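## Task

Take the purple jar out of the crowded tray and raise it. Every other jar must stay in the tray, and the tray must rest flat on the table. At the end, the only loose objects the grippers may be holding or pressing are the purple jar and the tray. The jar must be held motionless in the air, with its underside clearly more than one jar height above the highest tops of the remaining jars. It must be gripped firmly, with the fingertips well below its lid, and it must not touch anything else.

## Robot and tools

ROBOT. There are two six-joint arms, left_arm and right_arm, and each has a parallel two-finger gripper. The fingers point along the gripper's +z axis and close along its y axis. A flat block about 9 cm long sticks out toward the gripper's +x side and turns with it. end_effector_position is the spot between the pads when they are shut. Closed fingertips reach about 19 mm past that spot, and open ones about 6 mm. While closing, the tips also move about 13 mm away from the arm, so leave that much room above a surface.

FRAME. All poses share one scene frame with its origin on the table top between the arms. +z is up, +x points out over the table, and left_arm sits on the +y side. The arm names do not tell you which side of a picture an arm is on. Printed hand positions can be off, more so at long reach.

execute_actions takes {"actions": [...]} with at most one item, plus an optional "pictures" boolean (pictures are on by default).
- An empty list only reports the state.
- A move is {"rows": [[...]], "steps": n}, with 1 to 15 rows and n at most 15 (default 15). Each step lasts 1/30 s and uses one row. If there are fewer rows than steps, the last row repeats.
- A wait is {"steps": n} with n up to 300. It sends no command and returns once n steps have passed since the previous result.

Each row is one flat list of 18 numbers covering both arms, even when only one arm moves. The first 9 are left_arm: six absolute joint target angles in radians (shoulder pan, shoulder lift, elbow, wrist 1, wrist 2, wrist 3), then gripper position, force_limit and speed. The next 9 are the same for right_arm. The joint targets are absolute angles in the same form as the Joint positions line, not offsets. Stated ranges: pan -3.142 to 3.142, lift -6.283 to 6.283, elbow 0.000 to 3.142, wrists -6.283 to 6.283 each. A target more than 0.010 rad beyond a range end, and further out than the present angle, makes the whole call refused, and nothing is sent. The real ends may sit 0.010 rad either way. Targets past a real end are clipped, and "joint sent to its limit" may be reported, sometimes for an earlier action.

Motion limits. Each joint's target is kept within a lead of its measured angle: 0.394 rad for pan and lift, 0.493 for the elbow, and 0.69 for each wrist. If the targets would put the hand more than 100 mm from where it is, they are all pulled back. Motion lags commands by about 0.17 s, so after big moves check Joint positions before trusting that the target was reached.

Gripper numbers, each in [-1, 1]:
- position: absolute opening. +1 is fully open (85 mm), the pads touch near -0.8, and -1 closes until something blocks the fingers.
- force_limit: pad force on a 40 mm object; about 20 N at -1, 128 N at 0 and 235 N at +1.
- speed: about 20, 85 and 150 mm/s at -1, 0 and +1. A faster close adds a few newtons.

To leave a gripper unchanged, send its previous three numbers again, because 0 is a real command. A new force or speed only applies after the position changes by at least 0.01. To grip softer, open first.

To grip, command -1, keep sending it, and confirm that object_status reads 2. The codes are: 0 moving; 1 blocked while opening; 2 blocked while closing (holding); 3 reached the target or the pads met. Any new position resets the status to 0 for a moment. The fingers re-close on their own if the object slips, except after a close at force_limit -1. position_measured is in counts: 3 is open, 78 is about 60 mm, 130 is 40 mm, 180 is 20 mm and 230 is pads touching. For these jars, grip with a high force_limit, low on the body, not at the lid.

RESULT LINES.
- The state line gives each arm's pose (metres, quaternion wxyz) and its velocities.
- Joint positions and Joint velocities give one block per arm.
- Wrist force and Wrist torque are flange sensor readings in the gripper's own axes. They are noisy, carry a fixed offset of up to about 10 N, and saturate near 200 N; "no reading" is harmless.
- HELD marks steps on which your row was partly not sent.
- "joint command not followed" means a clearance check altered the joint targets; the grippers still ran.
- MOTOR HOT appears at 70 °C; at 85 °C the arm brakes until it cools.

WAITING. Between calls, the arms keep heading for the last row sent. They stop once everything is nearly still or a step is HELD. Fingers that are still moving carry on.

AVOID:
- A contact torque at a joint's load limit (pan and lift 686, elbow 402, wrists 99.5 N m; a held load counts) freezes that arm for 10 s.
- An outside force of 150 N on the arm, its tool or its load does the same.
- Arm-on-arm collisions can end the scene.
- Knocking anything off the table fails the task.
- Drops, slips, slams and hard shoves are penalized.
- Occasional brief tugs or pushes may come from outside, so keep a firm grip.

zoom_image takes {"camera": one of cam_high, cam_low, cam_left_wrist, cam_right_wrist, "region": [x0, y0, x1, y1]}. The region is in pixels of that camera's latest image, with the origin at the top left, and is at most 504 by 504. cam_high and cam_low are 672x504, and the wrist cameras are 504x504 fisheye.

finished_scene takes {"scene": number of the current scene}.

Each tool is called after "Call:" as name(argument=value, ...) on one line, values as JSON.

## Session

Call:
execute_actions(actions=[])

Scene clock: 0.00 s of 4400.00 s.
left_arm: end_effector_position=(+1.0955, +0.9755, +0.2562) position_measured=3 object_status=3 end_effector_quat_wxyz=(-0.091, +0.724, -0.624, -0.282) end_effector_velocity=(-0.000, -0.001, -0.001) end_effector_angular_velocity=(-0.000, +0.001, -0.001) | right_arm: end_effector_position=(+1.1958, +0.0896, +0.1758) position_measured=3 object_status=3 end_effector_quat_wxyz=(-0.324, +0.858, -0.310, +0.250) end_effector_velocity=(+0.000, +0.000, +0.000) end_effector_angular_velocity=(+0.001, -0.000, +0.001)
Joint positions: left_arm=[-0.065 -1.07   1.638 -1.77  -1.085 -1.864] | right_arm=[ 0.173 -0.831  1.759 -3.324 -1.378 -2.056]
Joint velocities: left_arm=[-0.001  0.     0.    -0.    -0.     0.001] | right_arm=[ 0.     0.    -0.    -0.001  0.001  0.   ]
Motor temperatures (°C, as the motors report them): left_arm=[31 34 34 37 36 37] | right_arm=[34 32 33 37 36 36]
Wrist force (N, on the end effector, along its own x y z axes, offset not removed): no reading
Wrist torque (N m, same axes, about the end effector's origin, offset not removed): no reading

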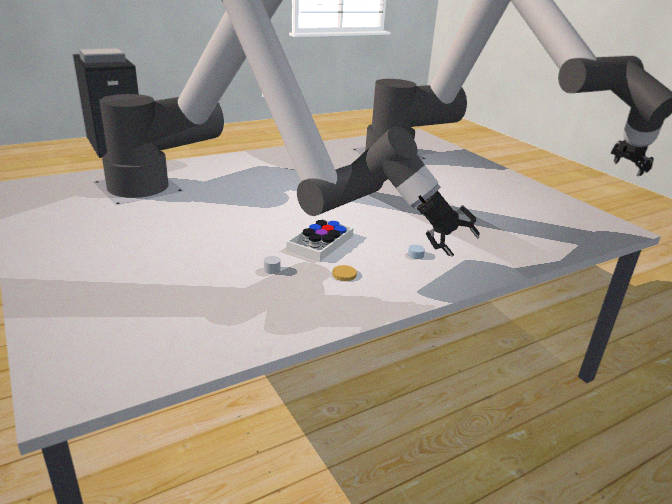

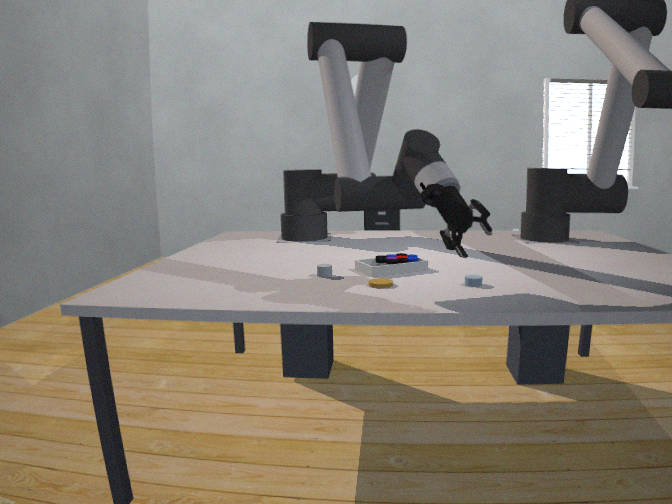

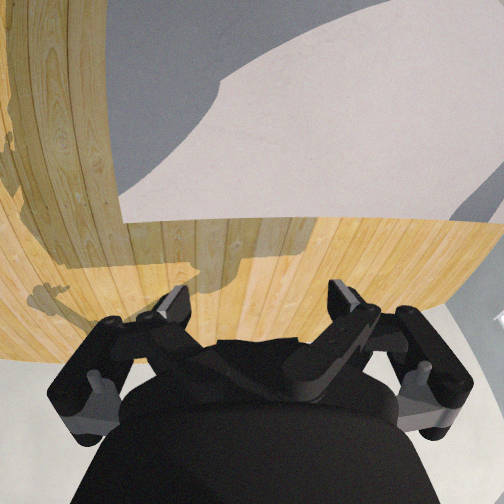

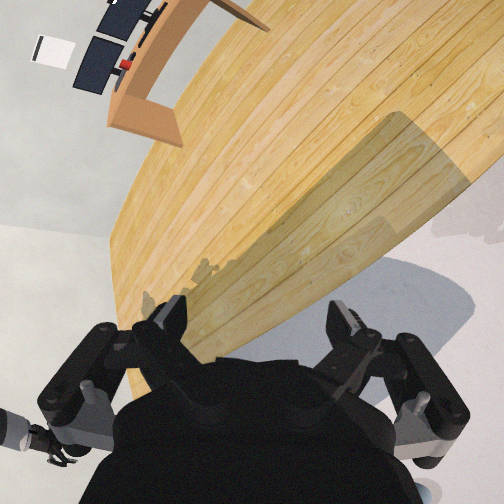

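Call:
zoom_image(camera="cam_high", region=[270, 205, 370, 280])

Region (270, 205, 370, 280) of cam_high's 672x504 image, scaled by 5.040, with more detail than that image has; it fills the top 378 rows of this view, and the rest is white.

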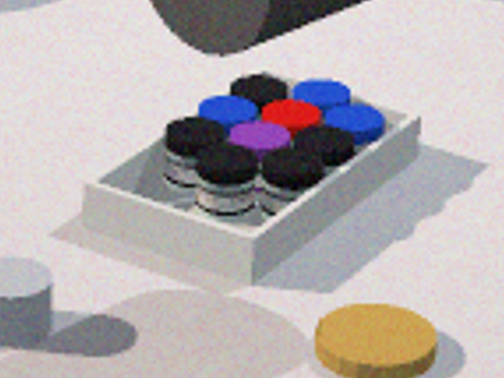

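Call:
execute_actions(actions=[{"rows":[[-0.065,-1.07,1.638,-1.77,-1.085,-1.864,1,0,0,0.162,-1.2692,2.1275,-2.4291,-1.571,-1.885,0.12,-0.9,0]]}], pictures=false)

Call:
execute_actions(actions=[{"steps":40}])

Call:
zoom_image(camera="cam_low", region=[340, 200, 450, 285])

Scene clock: 14.37 s of 4400.00 s.
left_arm: end_effector_position=(+1.0957, +0.9755, +0.2563) position_measured=3 object_status=3 end_effector_quat_wxyz=(-0.091, +0.724, -0.623, -0.282) end_effector_velocity=(+0.001, +0.001, +0.002) end_effector_angular_velocity=(+0.000, -0.002, +0.001) | right_arm: end_effector_position=(+1.0208, -0.0091, +0.1729) position_measured=91 object_status=0 end_effector_quat_wxyz=(-0.184, +0.886, -0.403, +0.136) end_effector_velocity=(-0.420, -0.206, -0.036) end_effector_angular_velocity=(-0.334, +0.774, -0.225)
Joint positions: left_arm=[-0.065 -1.07   1.638 -1.77  -1.085 -1.864] | right_arm=[ 0.167 -1.049  1.947 -2.922 -1.479 -1.967]
Joint velocities: left_arm=[ 0.001 -0.001 -0.002 -0.     0.     0.001] | right_arm=[-0.01  -0.415  0.342  0.898 -0.175  0.155]
Motor temperatures (°C, as the motors report them): left_arm=[31 34 34 37 36 37] | right_arm=[34 32 33 37 36 36]
Wrist force (N, on the end effector, along its own x y z axes, offset not removed): left_arm=[-9.6 5.1 4.5] | right_arm=[-0.4 2.4 1.2]
Wrist torque (N m, same axes, about the end effector's origin, offset not removed): left_arm=[1.79 1.45 0.29] | right_arm=[0.45 0.60 0.57]
Steps of this call (steps 1 to 90: nothing new was sent; then 10.87 s passed at rest; steps 91 to 105: all 15 steps of this action). Readings (joint positions | what the end effector reports):
91: left_arm=[-0.065 -1.070 1.638 -1.770 -1.085 -1.864] | right_arm=[0.173 -0.831 1.759 -3.324 -1.378 -2.056] | left_arm position_measured=3 object_status=3 | right_arm position_measured=3 object_status=0
92: left_arm=[-0.065 -1.070 1.638 -1.770 -1.085 -1.864] | right_arm=[0.173 -0.833 1.761 -3.322 -1.380 -2.054] | left_arm position_measured=3 object_status=3 | right_arm position_measured=3 object_status=0
94: left_arm=[-0.065 -1.070 1.638 -1.770 -1.085 -1.864] | right_arm=[0.172 -0.865 1.792 -3.280 -1.399 -2.037] | left_arm position_measured=3 object_status=3 | right_arm position_measured=10 object_status=0
98: left_arm=[-0.065 -1.070 1.638 -1.770 -1.085 -1.864] | right_arm=[0.170 -0.941 1.858 -3.147 -1.433 -2.007] | left_arm position_measured=3 object_status=3 | right_arm position_measured=38 object_status=0
105: the state above

Scene clock: 15.70 s of 4400.00 s.
left_arm: end_effector_position=(+1.0957, +0.9754, +0.2564) position_measured=3 object_status=3 end_effector_quat_wxyz=(-0.091, +0.724, -0.623, -0.282) end_effector_velocity=(-0.001, -0.000, -0.001) end_effector_angular_velocity=(+0.000, +0.001, -0.000) | right_arm: end_effector_position=(+0.7586, -0.1289, +0.1605) position_measured=114 object_status=3 end_effector_quat_wxyz=(+0.000, +0.887, -0.462, +0.000) end_effector_velocity=(-0.002, -0.000, -0.001) end_effector_angular_velocity=(-0.001, +0.003, +0.001)
Joint positions: left_arm=[-0.065 -1.07   1.638 -1.77  -1.085 -1.864] | right_arm=[ 0.162 -1.269  2.127 -2.429 -1.571 -1.885]
Joint velocities: left_arm=[-0.     0.001  0.001  0.     0.    -0.   ] | right_arm=[ 0.    -0.     0.001  0.002  0.    -0.   ]
Motor temperatures (°C, as the motors report them): left_arm=[31 34 34 37 36 37] | right_arm=[34 32 33 37 36 36]
Wrist force (N, on the end effector, along its own x y z axes, offset not removed): left_arm=[-8.4 1.6 5.1] | right_arm=[-0.1 4.8 3.9]
Wrist torque (N m, same axes, about the end effector's origin, offset not removed): left_arm=[1.08 1.35 0.36] | right_arm=[1.04 0.51 0.62]
Steps of this call (steps 1 to 40: the robot went on to your last target). Readings (joint positions | what the end effector reports):
1: left_arm=[-0.065 -1.070 1.638 -1.770 -1.085 -1.864] | right_arm=[0.167 -1.063 1.958 -2.892 -1.485 -1.962] | left_arm position_measured=3 object_status=3 | right_arm position_measured=98 object_status=0
2: left_arm=[-0.065 -1.070 1.638 -1.770 -1.085 -1.864] | right_arm=[0.167 -1.077 1.969 -2.863 -1.490 -1.956] | left_arm position_measured=3 object_status=3 | right_arm position_measured=105 object_status=0
4: left_arm=[-0.065 -1.070 1.638 -1.770 -1.085 -1.864] | right_arm=[0.166 -1.103 1.991 -2.805 -1.501 -1.947] | left_arm position_measured=3 object_status=3 | right_arm position_measured=111 object_status=0
8: left_arm=[-0.065 -1.070 1.638 -1.770 -1.085 -1.864] | right_arm=[0.165 -1.153 2.032 -2.694 -1.523 -1.928] | left_arm position_measured=3 object_status=3 | right_arm position_measured=114 object_status=0
40: the state above

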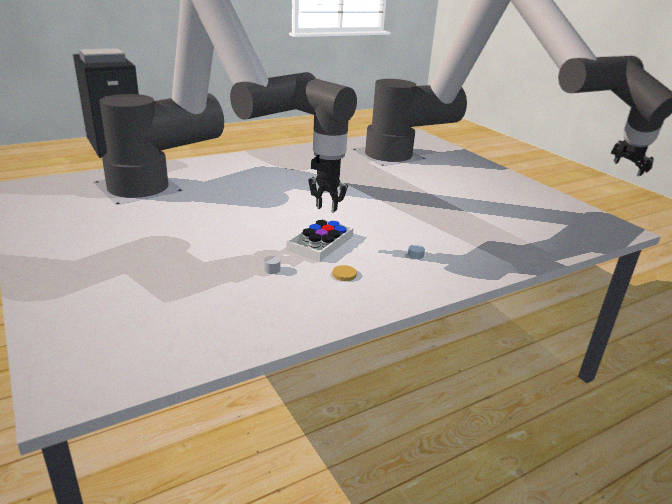

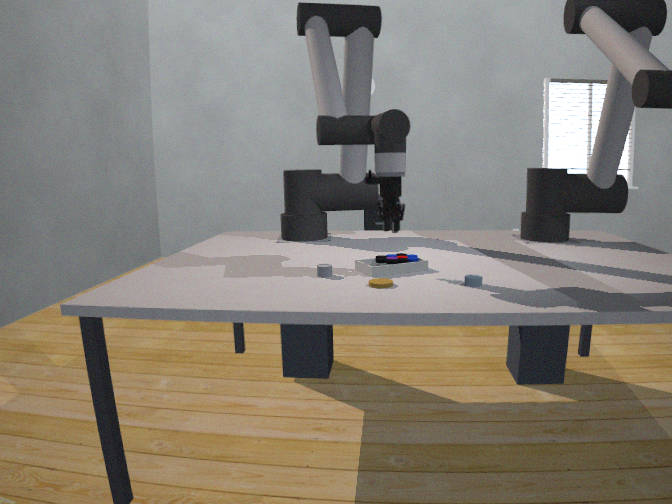

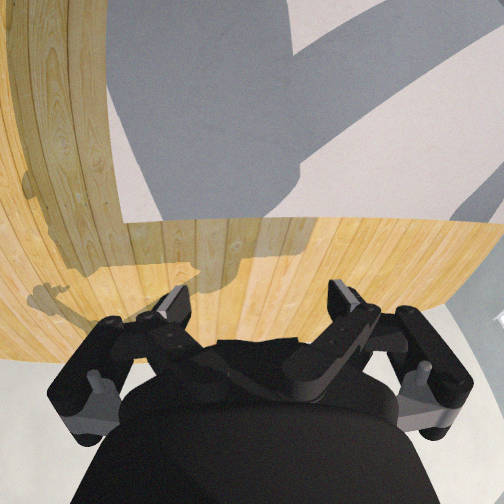

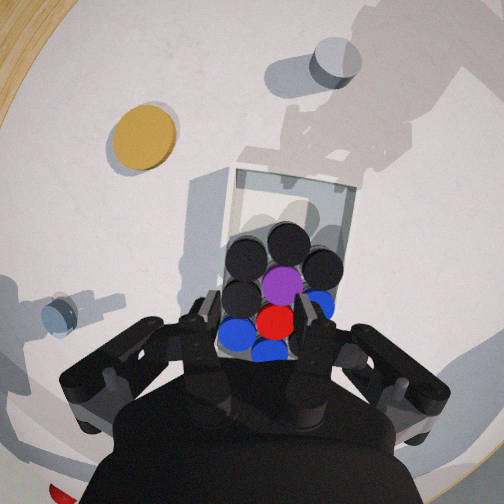

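Region (340, 200, 450, 285) of cam_low's 672x504 image, scaled by 4.582, with more detail than that image has; it fills the top 389 rows of this view, and the rest is white.

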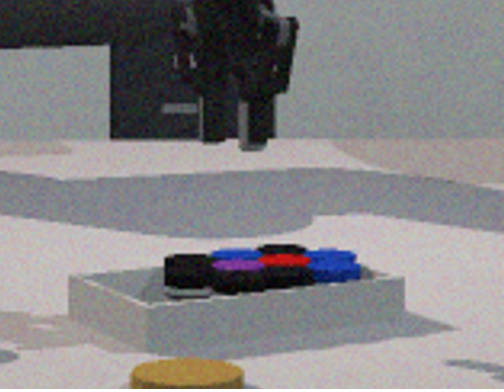

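Call:
execute_actions(actions=[{"rows":[[-0.065,-1.07,1.638,-1.77,-1.085,-1.864,1,0,0,0.1004,-1.2160,2.1995,-2.5543,-1.571,-1.7962,0.08,-0.9,0]]}], pictures=false)

Call:
execute_actions(actions=[{"steps":10}])

Call:
zoom_image(camera="cam_low", region=[345, 220, 435, 285])

Call:
zoom_image(camera="cam_right_wrist", region=[140, 180, 380, 370])

Call:
zoom_image(camera="cam_high", region=[275, 195, 365, 265])

Scene clock: 28.70 s of 4400.00 s.
left_arm: end_effector_position=(+1.0957, +0.9754, +0.2564) position_measured=3 object_status=3 end_effector_quat_wxyz=(-0.091, +0.724, -0.623, -0.282) end_effector_velocity=(-0.000, -0.000, +0.000) end_effector_angular_velocity=(+0.000, +0.000, -0.000) | right_arm: end_effector_position=(+0.7566, -0.1835, +0.0928) position_measured=119 object_status=3 end_effector_quat_wxyz=(+0.000, +0.851, -0.525, -0.000) end_effector_velocity=(-0.001, -0.015, -0.018) end_effector_angular_velocity=(+0.001, -0.003, -0.045)
Joint positions: left_arm=[-0.065 -1.07   1.638 -1.77  -1.085 -1.864] | right_arm=[ 0.103 -1.218  2.197 -2.549 -1.571 -1.8  ]
Joint velocities: left_arm=[-0.    -0.     0.001 -0.     0.    -0.   ] | right_arm=[-0.017  0.015  0.02  -0.038  0.     0.027]
Motor temperatures (°C, as the motors report them): left_arm=[31 34 34 37 36 37] | right_arm=[34 32 33 37 36 36]
Wrist force (N, on the end effector, along its own x y z axes, offset not removed): left_arm=[-12.5 3.9 5.3] | right_arm=[0.5 4.5 0.5]
Wrist torque (N m, same axes, about the end effector's origin, offset not removed): left_arm=[1.44 2.07 0.25] | right_arm=[1.01 0.37 0.54]
Steps of this call (steps 1 to 15: the robot went on to your last target; steps 16 to 90: nothing new was sent; then 9.50 s passed at rest; steps 91 to 105: all 15 steps of this action). Readings (joint positions | what the end effector reports):
91: left_arm=[-0.065 -1.070 1.638 -1.770 -1.085 -1.864] | right_arm=[0.162 -1.269 2.128 -2.429 -1.571 -1.885] | left_arm position_measured=3 object_status=3 | right_arm position_measured=114 object_status=0
92: left_arm=[-0.065 -1.070 1.638 -1.770 -1.085 -1.864] | right_arm=[0.160 -1.267 2.130 -2.431 -1.571 -1.883] | left_arm position_measured=3 object_status=3 | right_arm position_measured=114 object_status=0
94: left_arm=[-0.065 -1.070 1.638 -1.770 -1.085 -1.864] | right_arm=[0.140 -1.250 2.152 -2.465 -1.571 -1.856] | left_arm position_measured=3 object_status=3 | right_arm position_measured=117 object_status=0
98: left_arm=[-0.065 -1.070 1.638 -1.770 -1.085 -1.864] | right_arm=[0.114 -1.228 2.183 -2.523 -1.571 -1.817] | left_arm position_measured=3 object_status=3 | right_arm position_measured=118 object_status=0
105: the state above

Scene clock: 29.03 s of 4400.00 s.
left_arm: end_effector_position=(+1.0957, +0.9754, +0.2564) position_measured=3 object_status=3 end_effector_quat_wxyz=(-0.091, +0.724, -0.623, -0.282) end_effector_velocity=(-0.001, +0.002, -0.000) end_effector_angular_velocity=(-0.000, +0.001, +0.001) | right_arm: end_effector_position=(+0.7565, -0.1853, +0.0907) position_measured=119 object_status=3 end_effector_quat_wxyz=(+0.000, +0.850, -0.527, +0.000) end_effector_velocity=(-0.002, -0.002, -0.002) end_effector_angular_velocity=(-0.001, +0.000, -0.004)
Joint positions: left_arm=[-0.065 -1.07   1.638 -1.77  -1.085 -1.864] | right_arm=[ 0.101 -1.216  2.199 -2.554 -1.571 -1.796]
Joint velocities: left_arm=[ 0.002 -0.    -0.     0.001 -0.     0.   ] | right_arm=[-0.001  0.001  0.004 -0.004 -0.001  0.002]
Motor temperatures (°C, as the motors report them): left_arm=[31 34 34 37 36 37] | right_arm=[34 32 33 37 36 36]
Wrist force (N, on the end effector, along its own x y z axes, offset not removed): left_arm=[-11.0 5.7 2.6] | right_arm=[1.5 1.4 1.9]
Wrist torque (N m, same axes, about the end effector's origin, offset not removed): left_arm=[1.98 1.79 0.42] | right_arm=[0.32 0.23 0.58]
Steps of this call (steps 1 to 10: the robot went on to your last target). Readings (joint positions | what the end effector reports):
1: left_arm=[-0.065 -1.070 1.638 -1.770 -1.085 -1.864] | right_arm=[0.102 -1.217 2.198 -2.550 -1.571 -1.799] | left_arm position_measured=3 object_status=3 | right_arm position_measured=119 object_status=3
2: left_arm=[-0.065 -1.070 1.638 -1.770 -1.085 -1.864] | right_arm=[0.102 -1.217 2.198 -2.551 -1.571 -1.798] | left_arm position_measured=3 object_status=3 | right_arm position_measured=119 object_status=3
4: left_arm=[-0.065 -1.070 1.638 -1.770 -1.085 -1.864] | right_arm=[0.101 -1.217 2.199 -2.553 -1.571 -1.797] | left_arm position_measured=3 object_status=3 | right_arm position_measured=119 object_status=3
8: left_arm=[-0.065 -1.070 1.638 -1.770 -1.085 -1.864] | right_arm=[0.101 -1.216 2.199 -2.554 -1.571 -1.797] | left_arm position_measured=3 object_status=3 | right_arm position_measured=119 object_status=3
10: the state above

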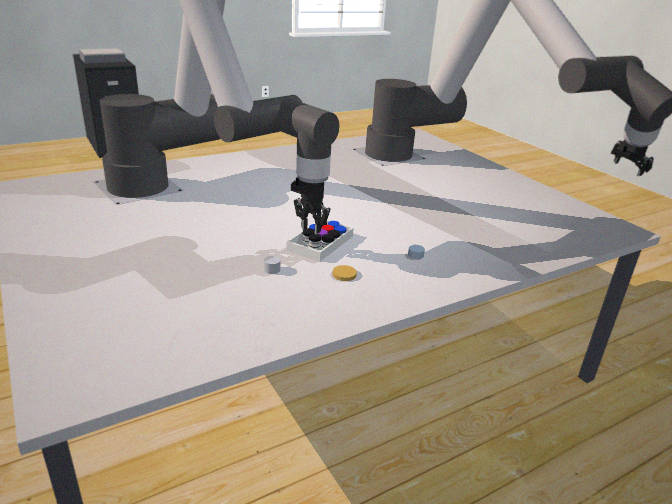

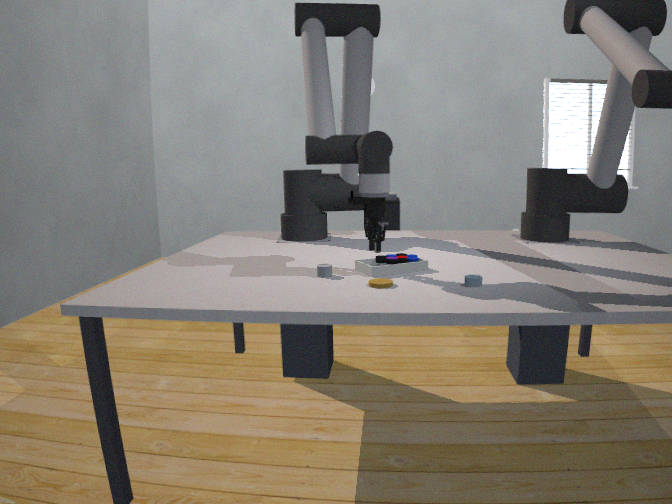

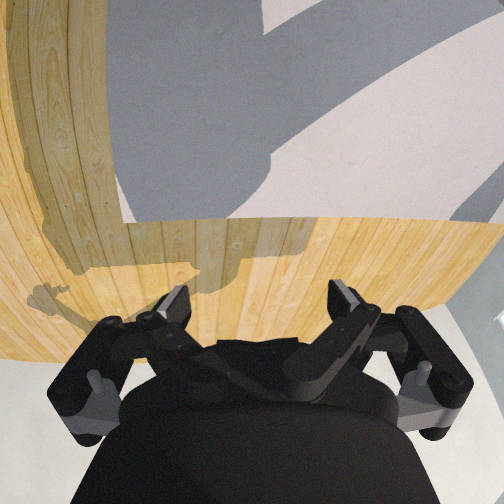

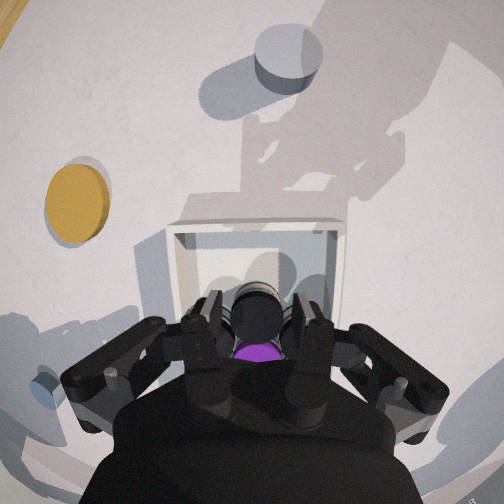

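Region (345, 220, 435, 285) of cam_low's 672x504 image, scaled by 5.600, with more detail than that image has.

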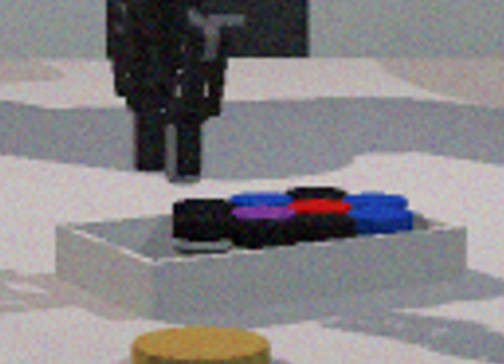

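Region (140, 180, 380, 370) of cam_right_wrist's 504x504 image, scaled by 2.100, with more detail than that image has; it fills the top 399 rows of this view, and the rest is white.

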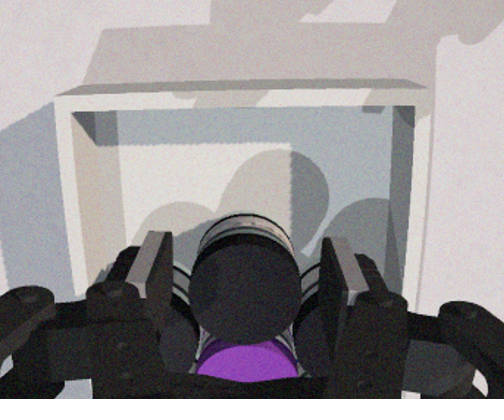

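Region (275, 195, 365, 265) of cam_high's 672x504 image, scaled by 5.600, with more detail than that image has.

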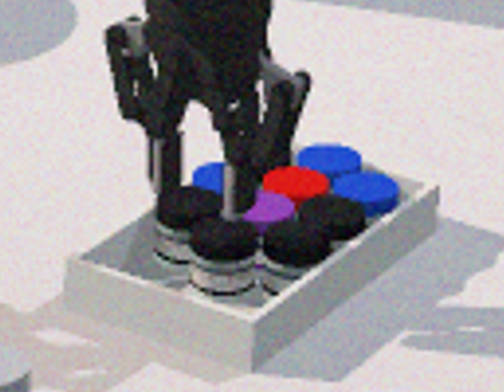

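Call:
execute_actions(actions=[{"rows":[[-0.065,-1.07,1.638,-1.77,-1.085,-1.864,1,0,0,0.1004,-1.1758,2.2116,-2.6066,-1.571,-1.8662,0.04,-0.9,0]],"steps":12}], pictures=false)

Call:
execute_actions(actions=[{"rows":[[-0.065,-1.07,1.638,-1.77,-1.085,-1.864,1,0,0,0.1070,-1.1761,2.2121,-2.6068,-1.571,-1.8596,0.04,-0.9,0]]}])

Call:
zoom_image(camera="cam_right_wrist", region=[140, 180, 380, 370])

Call:
zoom_image(camera="cam_high", region=[285, 210, 345, 260])

Scene clock: 43.27 s of 4400.00 s.
left_arm: end_effector_position=(+1.0957, +0.9754, +0.2564) position_measured=3 object_status=3 end_effector_quat_wxyz=(-0.091, +0.724, -0.623, -0.282) end_effector_velocity=(+0.000, -0.000, +0.000) end_effector_angular_velocity=(-0.000, -0.000, -0.001) | right_arm: end_effector_position=(+0.7564, -0.1855, +0.0600) position_measured=124 object_status=0 end_effector_quat_wxyz=(+0.000, +0.866, -0.500, -0.000) end_effector_velocity=(+0.000, -0.000, -0.019) end_effector_angular_velocity=(-0.001, -0.001, +0.045)
Joint positions: left_arm=[-0.065 -1.07   1.638 -1.77  -1.085 -1.864] | right_arm=[ 0.1   -1.179  2.211 -2.603 -1.571 -1.861]
Joint velocities: left_arm=[-0. -0. -0. -0.  0.  0.] | right_arm=[-0.     0.024  0.007 -0.032 -0.001 -0.045]
Motor temperatures (°C, as the motors report them): left_arm=[31 34 34 37 36 37] | right_arm=[34 32 33 37 36 36]
Wrist force (N, on the end effector, along its own x y z axes, offset not removed): left_arm=[-10.7 3.8 3.6] | right_arm=[-0.6 0.5 1.0]
Wrist torque (N m, same axes, about the end effector's origin, offset not removed): left_arm=[1.44 1.81 0.37] | right_arm=[0.08 0.68 0.60]
Steps of this call (steps 1 to 15: the robot went on to your last target; steps 16 to 90: nothing new was sent; then 10.83 s passed at rest; steps 91 to 102: all 12 steps of this action). Readings (joint positions | what the end effector reports):
91: left_arm=[-0.065 -1.070 1.638 -1.770 -1.085 -1.864] | right_arm=[0.100 -1.216 2.200 -2.554 -1.571 -1.796] | left_arm position_measured=3 object_status=3 | right_arm position_measured=119 object_status=0
92: left_arm=[-0.065 -1.070 1.638 -1.770 -1.085 -1.864] | right_arm=[0.100 -1.214 2.200 -2.557 -1.571 -1.798] | left_arm position_measured=3 object_status=3 | right_arm position_measured=119 object_status=0
94: left_arm=[-0.065 -1.070 1.638 -1.770 -1.085 -1.864] | right_arm=[0.100 -1.201 2.204 -2.574 -1.571 -1.821] | left_arm position_measured=3 object_status=3 | right_arm position_measured=122 object_status=0
98: left_arm=[-0.065 -1.070 1.638 -1.770 -1.085 -1.864] | right_arm=[0.100 -1.184 2.209 -2.595 -1.571 -1.850] | left_arm position_measured=3 object_status=3 | right_arm position_measured=123 object_status=0
102: the state above

Scene clock: 43.77 s of 4400.00 s.
left_arm: end_effector_position=(+1.0957, +0.9754, +0.2564) position_measured=3 object_status=3 end_effector_quat_wxyz=(-0.091, +0.724, -0.623, -0.282) end_effector_velocity=(+0.000, -0.000, +0.000) end_effector_angular_velocity=(-0.000, +0.000, -0.000) | right_arm: end_effector_position=(+0.7536, -0.1805, +0.0576) position_measured=124 object_status=3 end_effector_quat_wxyz=(+0.000, +0.867, -0.497, +0.000) end_effector_velocity=(-0.001, +0.002, -0.000) end_effector_angular_velocity=(+0.001, +0.000, +0.001)
Joint positions: left_arm=[-0.065 -1.07   1.638 -1.77  -1.085 -1.864] | right_arm=[ 0.107 -1.176  2.212 -2.607 -1.571 -1.86 ]
Joint velocities: left_arm=[ 0. -0. -0.  0. -0.  0.] | right_arm=[ 0.002  0.     0.    -0.001  0.001  0.001]
Motor temperatures (°C, as the motors report them): left_arm=[31 34 34 37 36 37] | right_arm=[34 32 33 37 36 36]
Wrist force (N, on the end effector, along its own x y z axes, offset not removed): left_arm=[-13.0 8.9 1.3] | right_arm=[1.1 1.6 4.5]
Wrist torque (N m, same axes, about the end effector's origin, offset not removed): left_arm=[2.36 2.22 0.21] | right_arm=[0.46 0.19 0.58]
Steps of this call (steps 1 to 15: all 15 steps of this action). Readings (joint positions | what the end effector reports):
1: left_arm=[-0.065 -1.070 1.638 -1.770 -1.085 -1.864] | right_arm=[0.100 -1.178 2.211 -2.604 -1.571 -1.862] | left_arm position_measured=3 object_status=3 | right_arm position_measured=124 object_status=3
2: left_arm=[-0.065 -1.070 1.638 -1.770 -1.085 -1.864] | right_arm=[0.101 -1.178 2.211 -2.604 -1.571 -1.862] | left_arm position_measured=3 object_status=3 | right_arm position_measured=124 object_status=3
4: left_arm=[-0.065 -1.070 1.638 -1.770 -1.085 -1.864] | right_arm=[0.103 -1.177 2.211 -2.605 -1.571 -1.862] | left_arm position_measured=3 object_status=3 | right_arm position_measured=124 object_status=3
8: left_arm=[-0.065 -1.070 1.638 -1.770 -1.085 -1.864] | right_arm=[0.106 -1.176 2.212 -2.606 -1.571 -1.860] | left_arm position_measured=3 object_status=3 | right_arm position_measured=124 object_status=3
15: the state above

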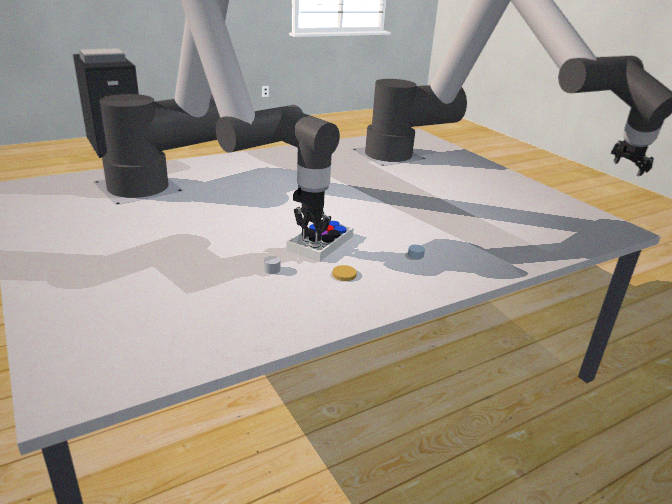

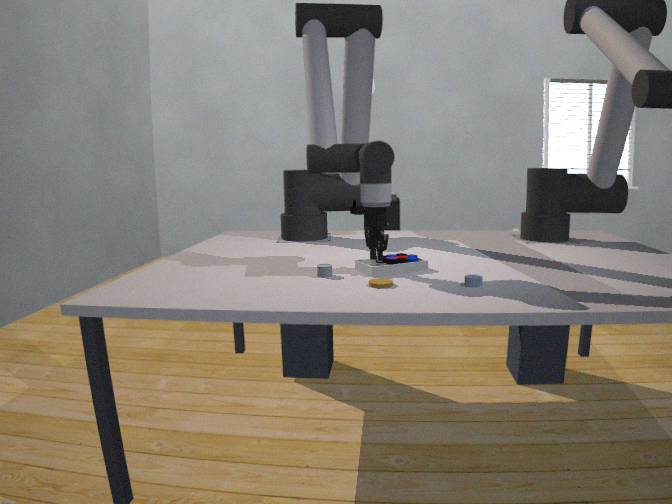

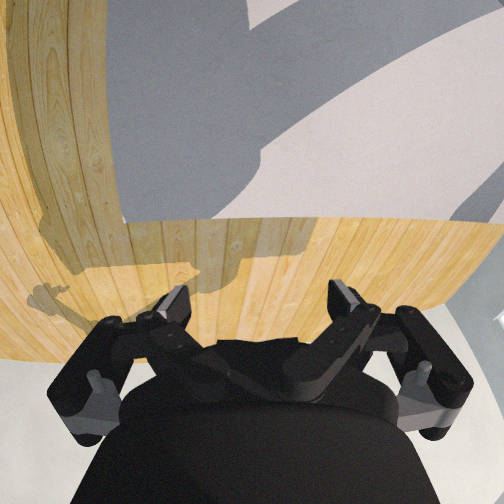

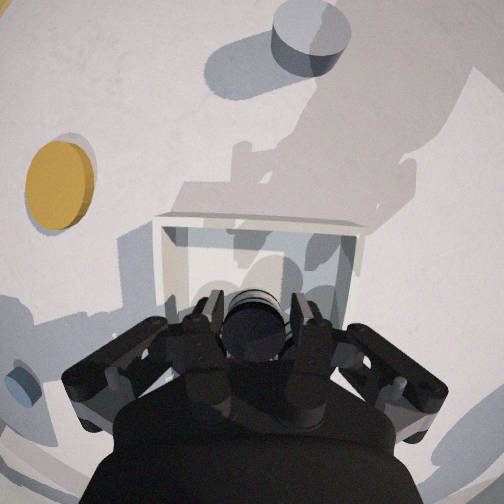

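Region (140, 180, 380, 370) of cam_right_wrist's 504x504 image, scaled by 2.100, with more detail than that image has; it fills the top 399 rows of this view, and the rest is white.

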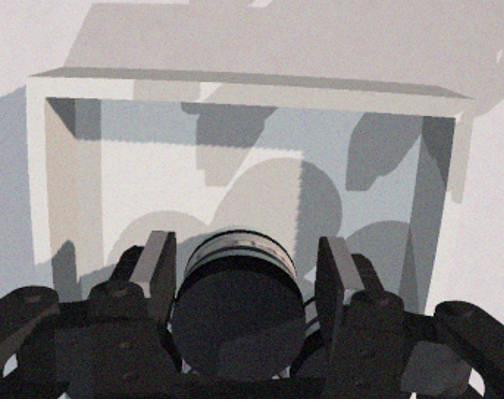

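Region (285, 210, 345, 260) of cam_high's 672x504 image, scaled by 8.400, with more detail than that image has.

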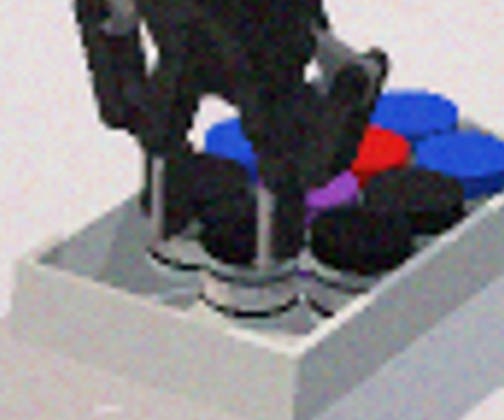

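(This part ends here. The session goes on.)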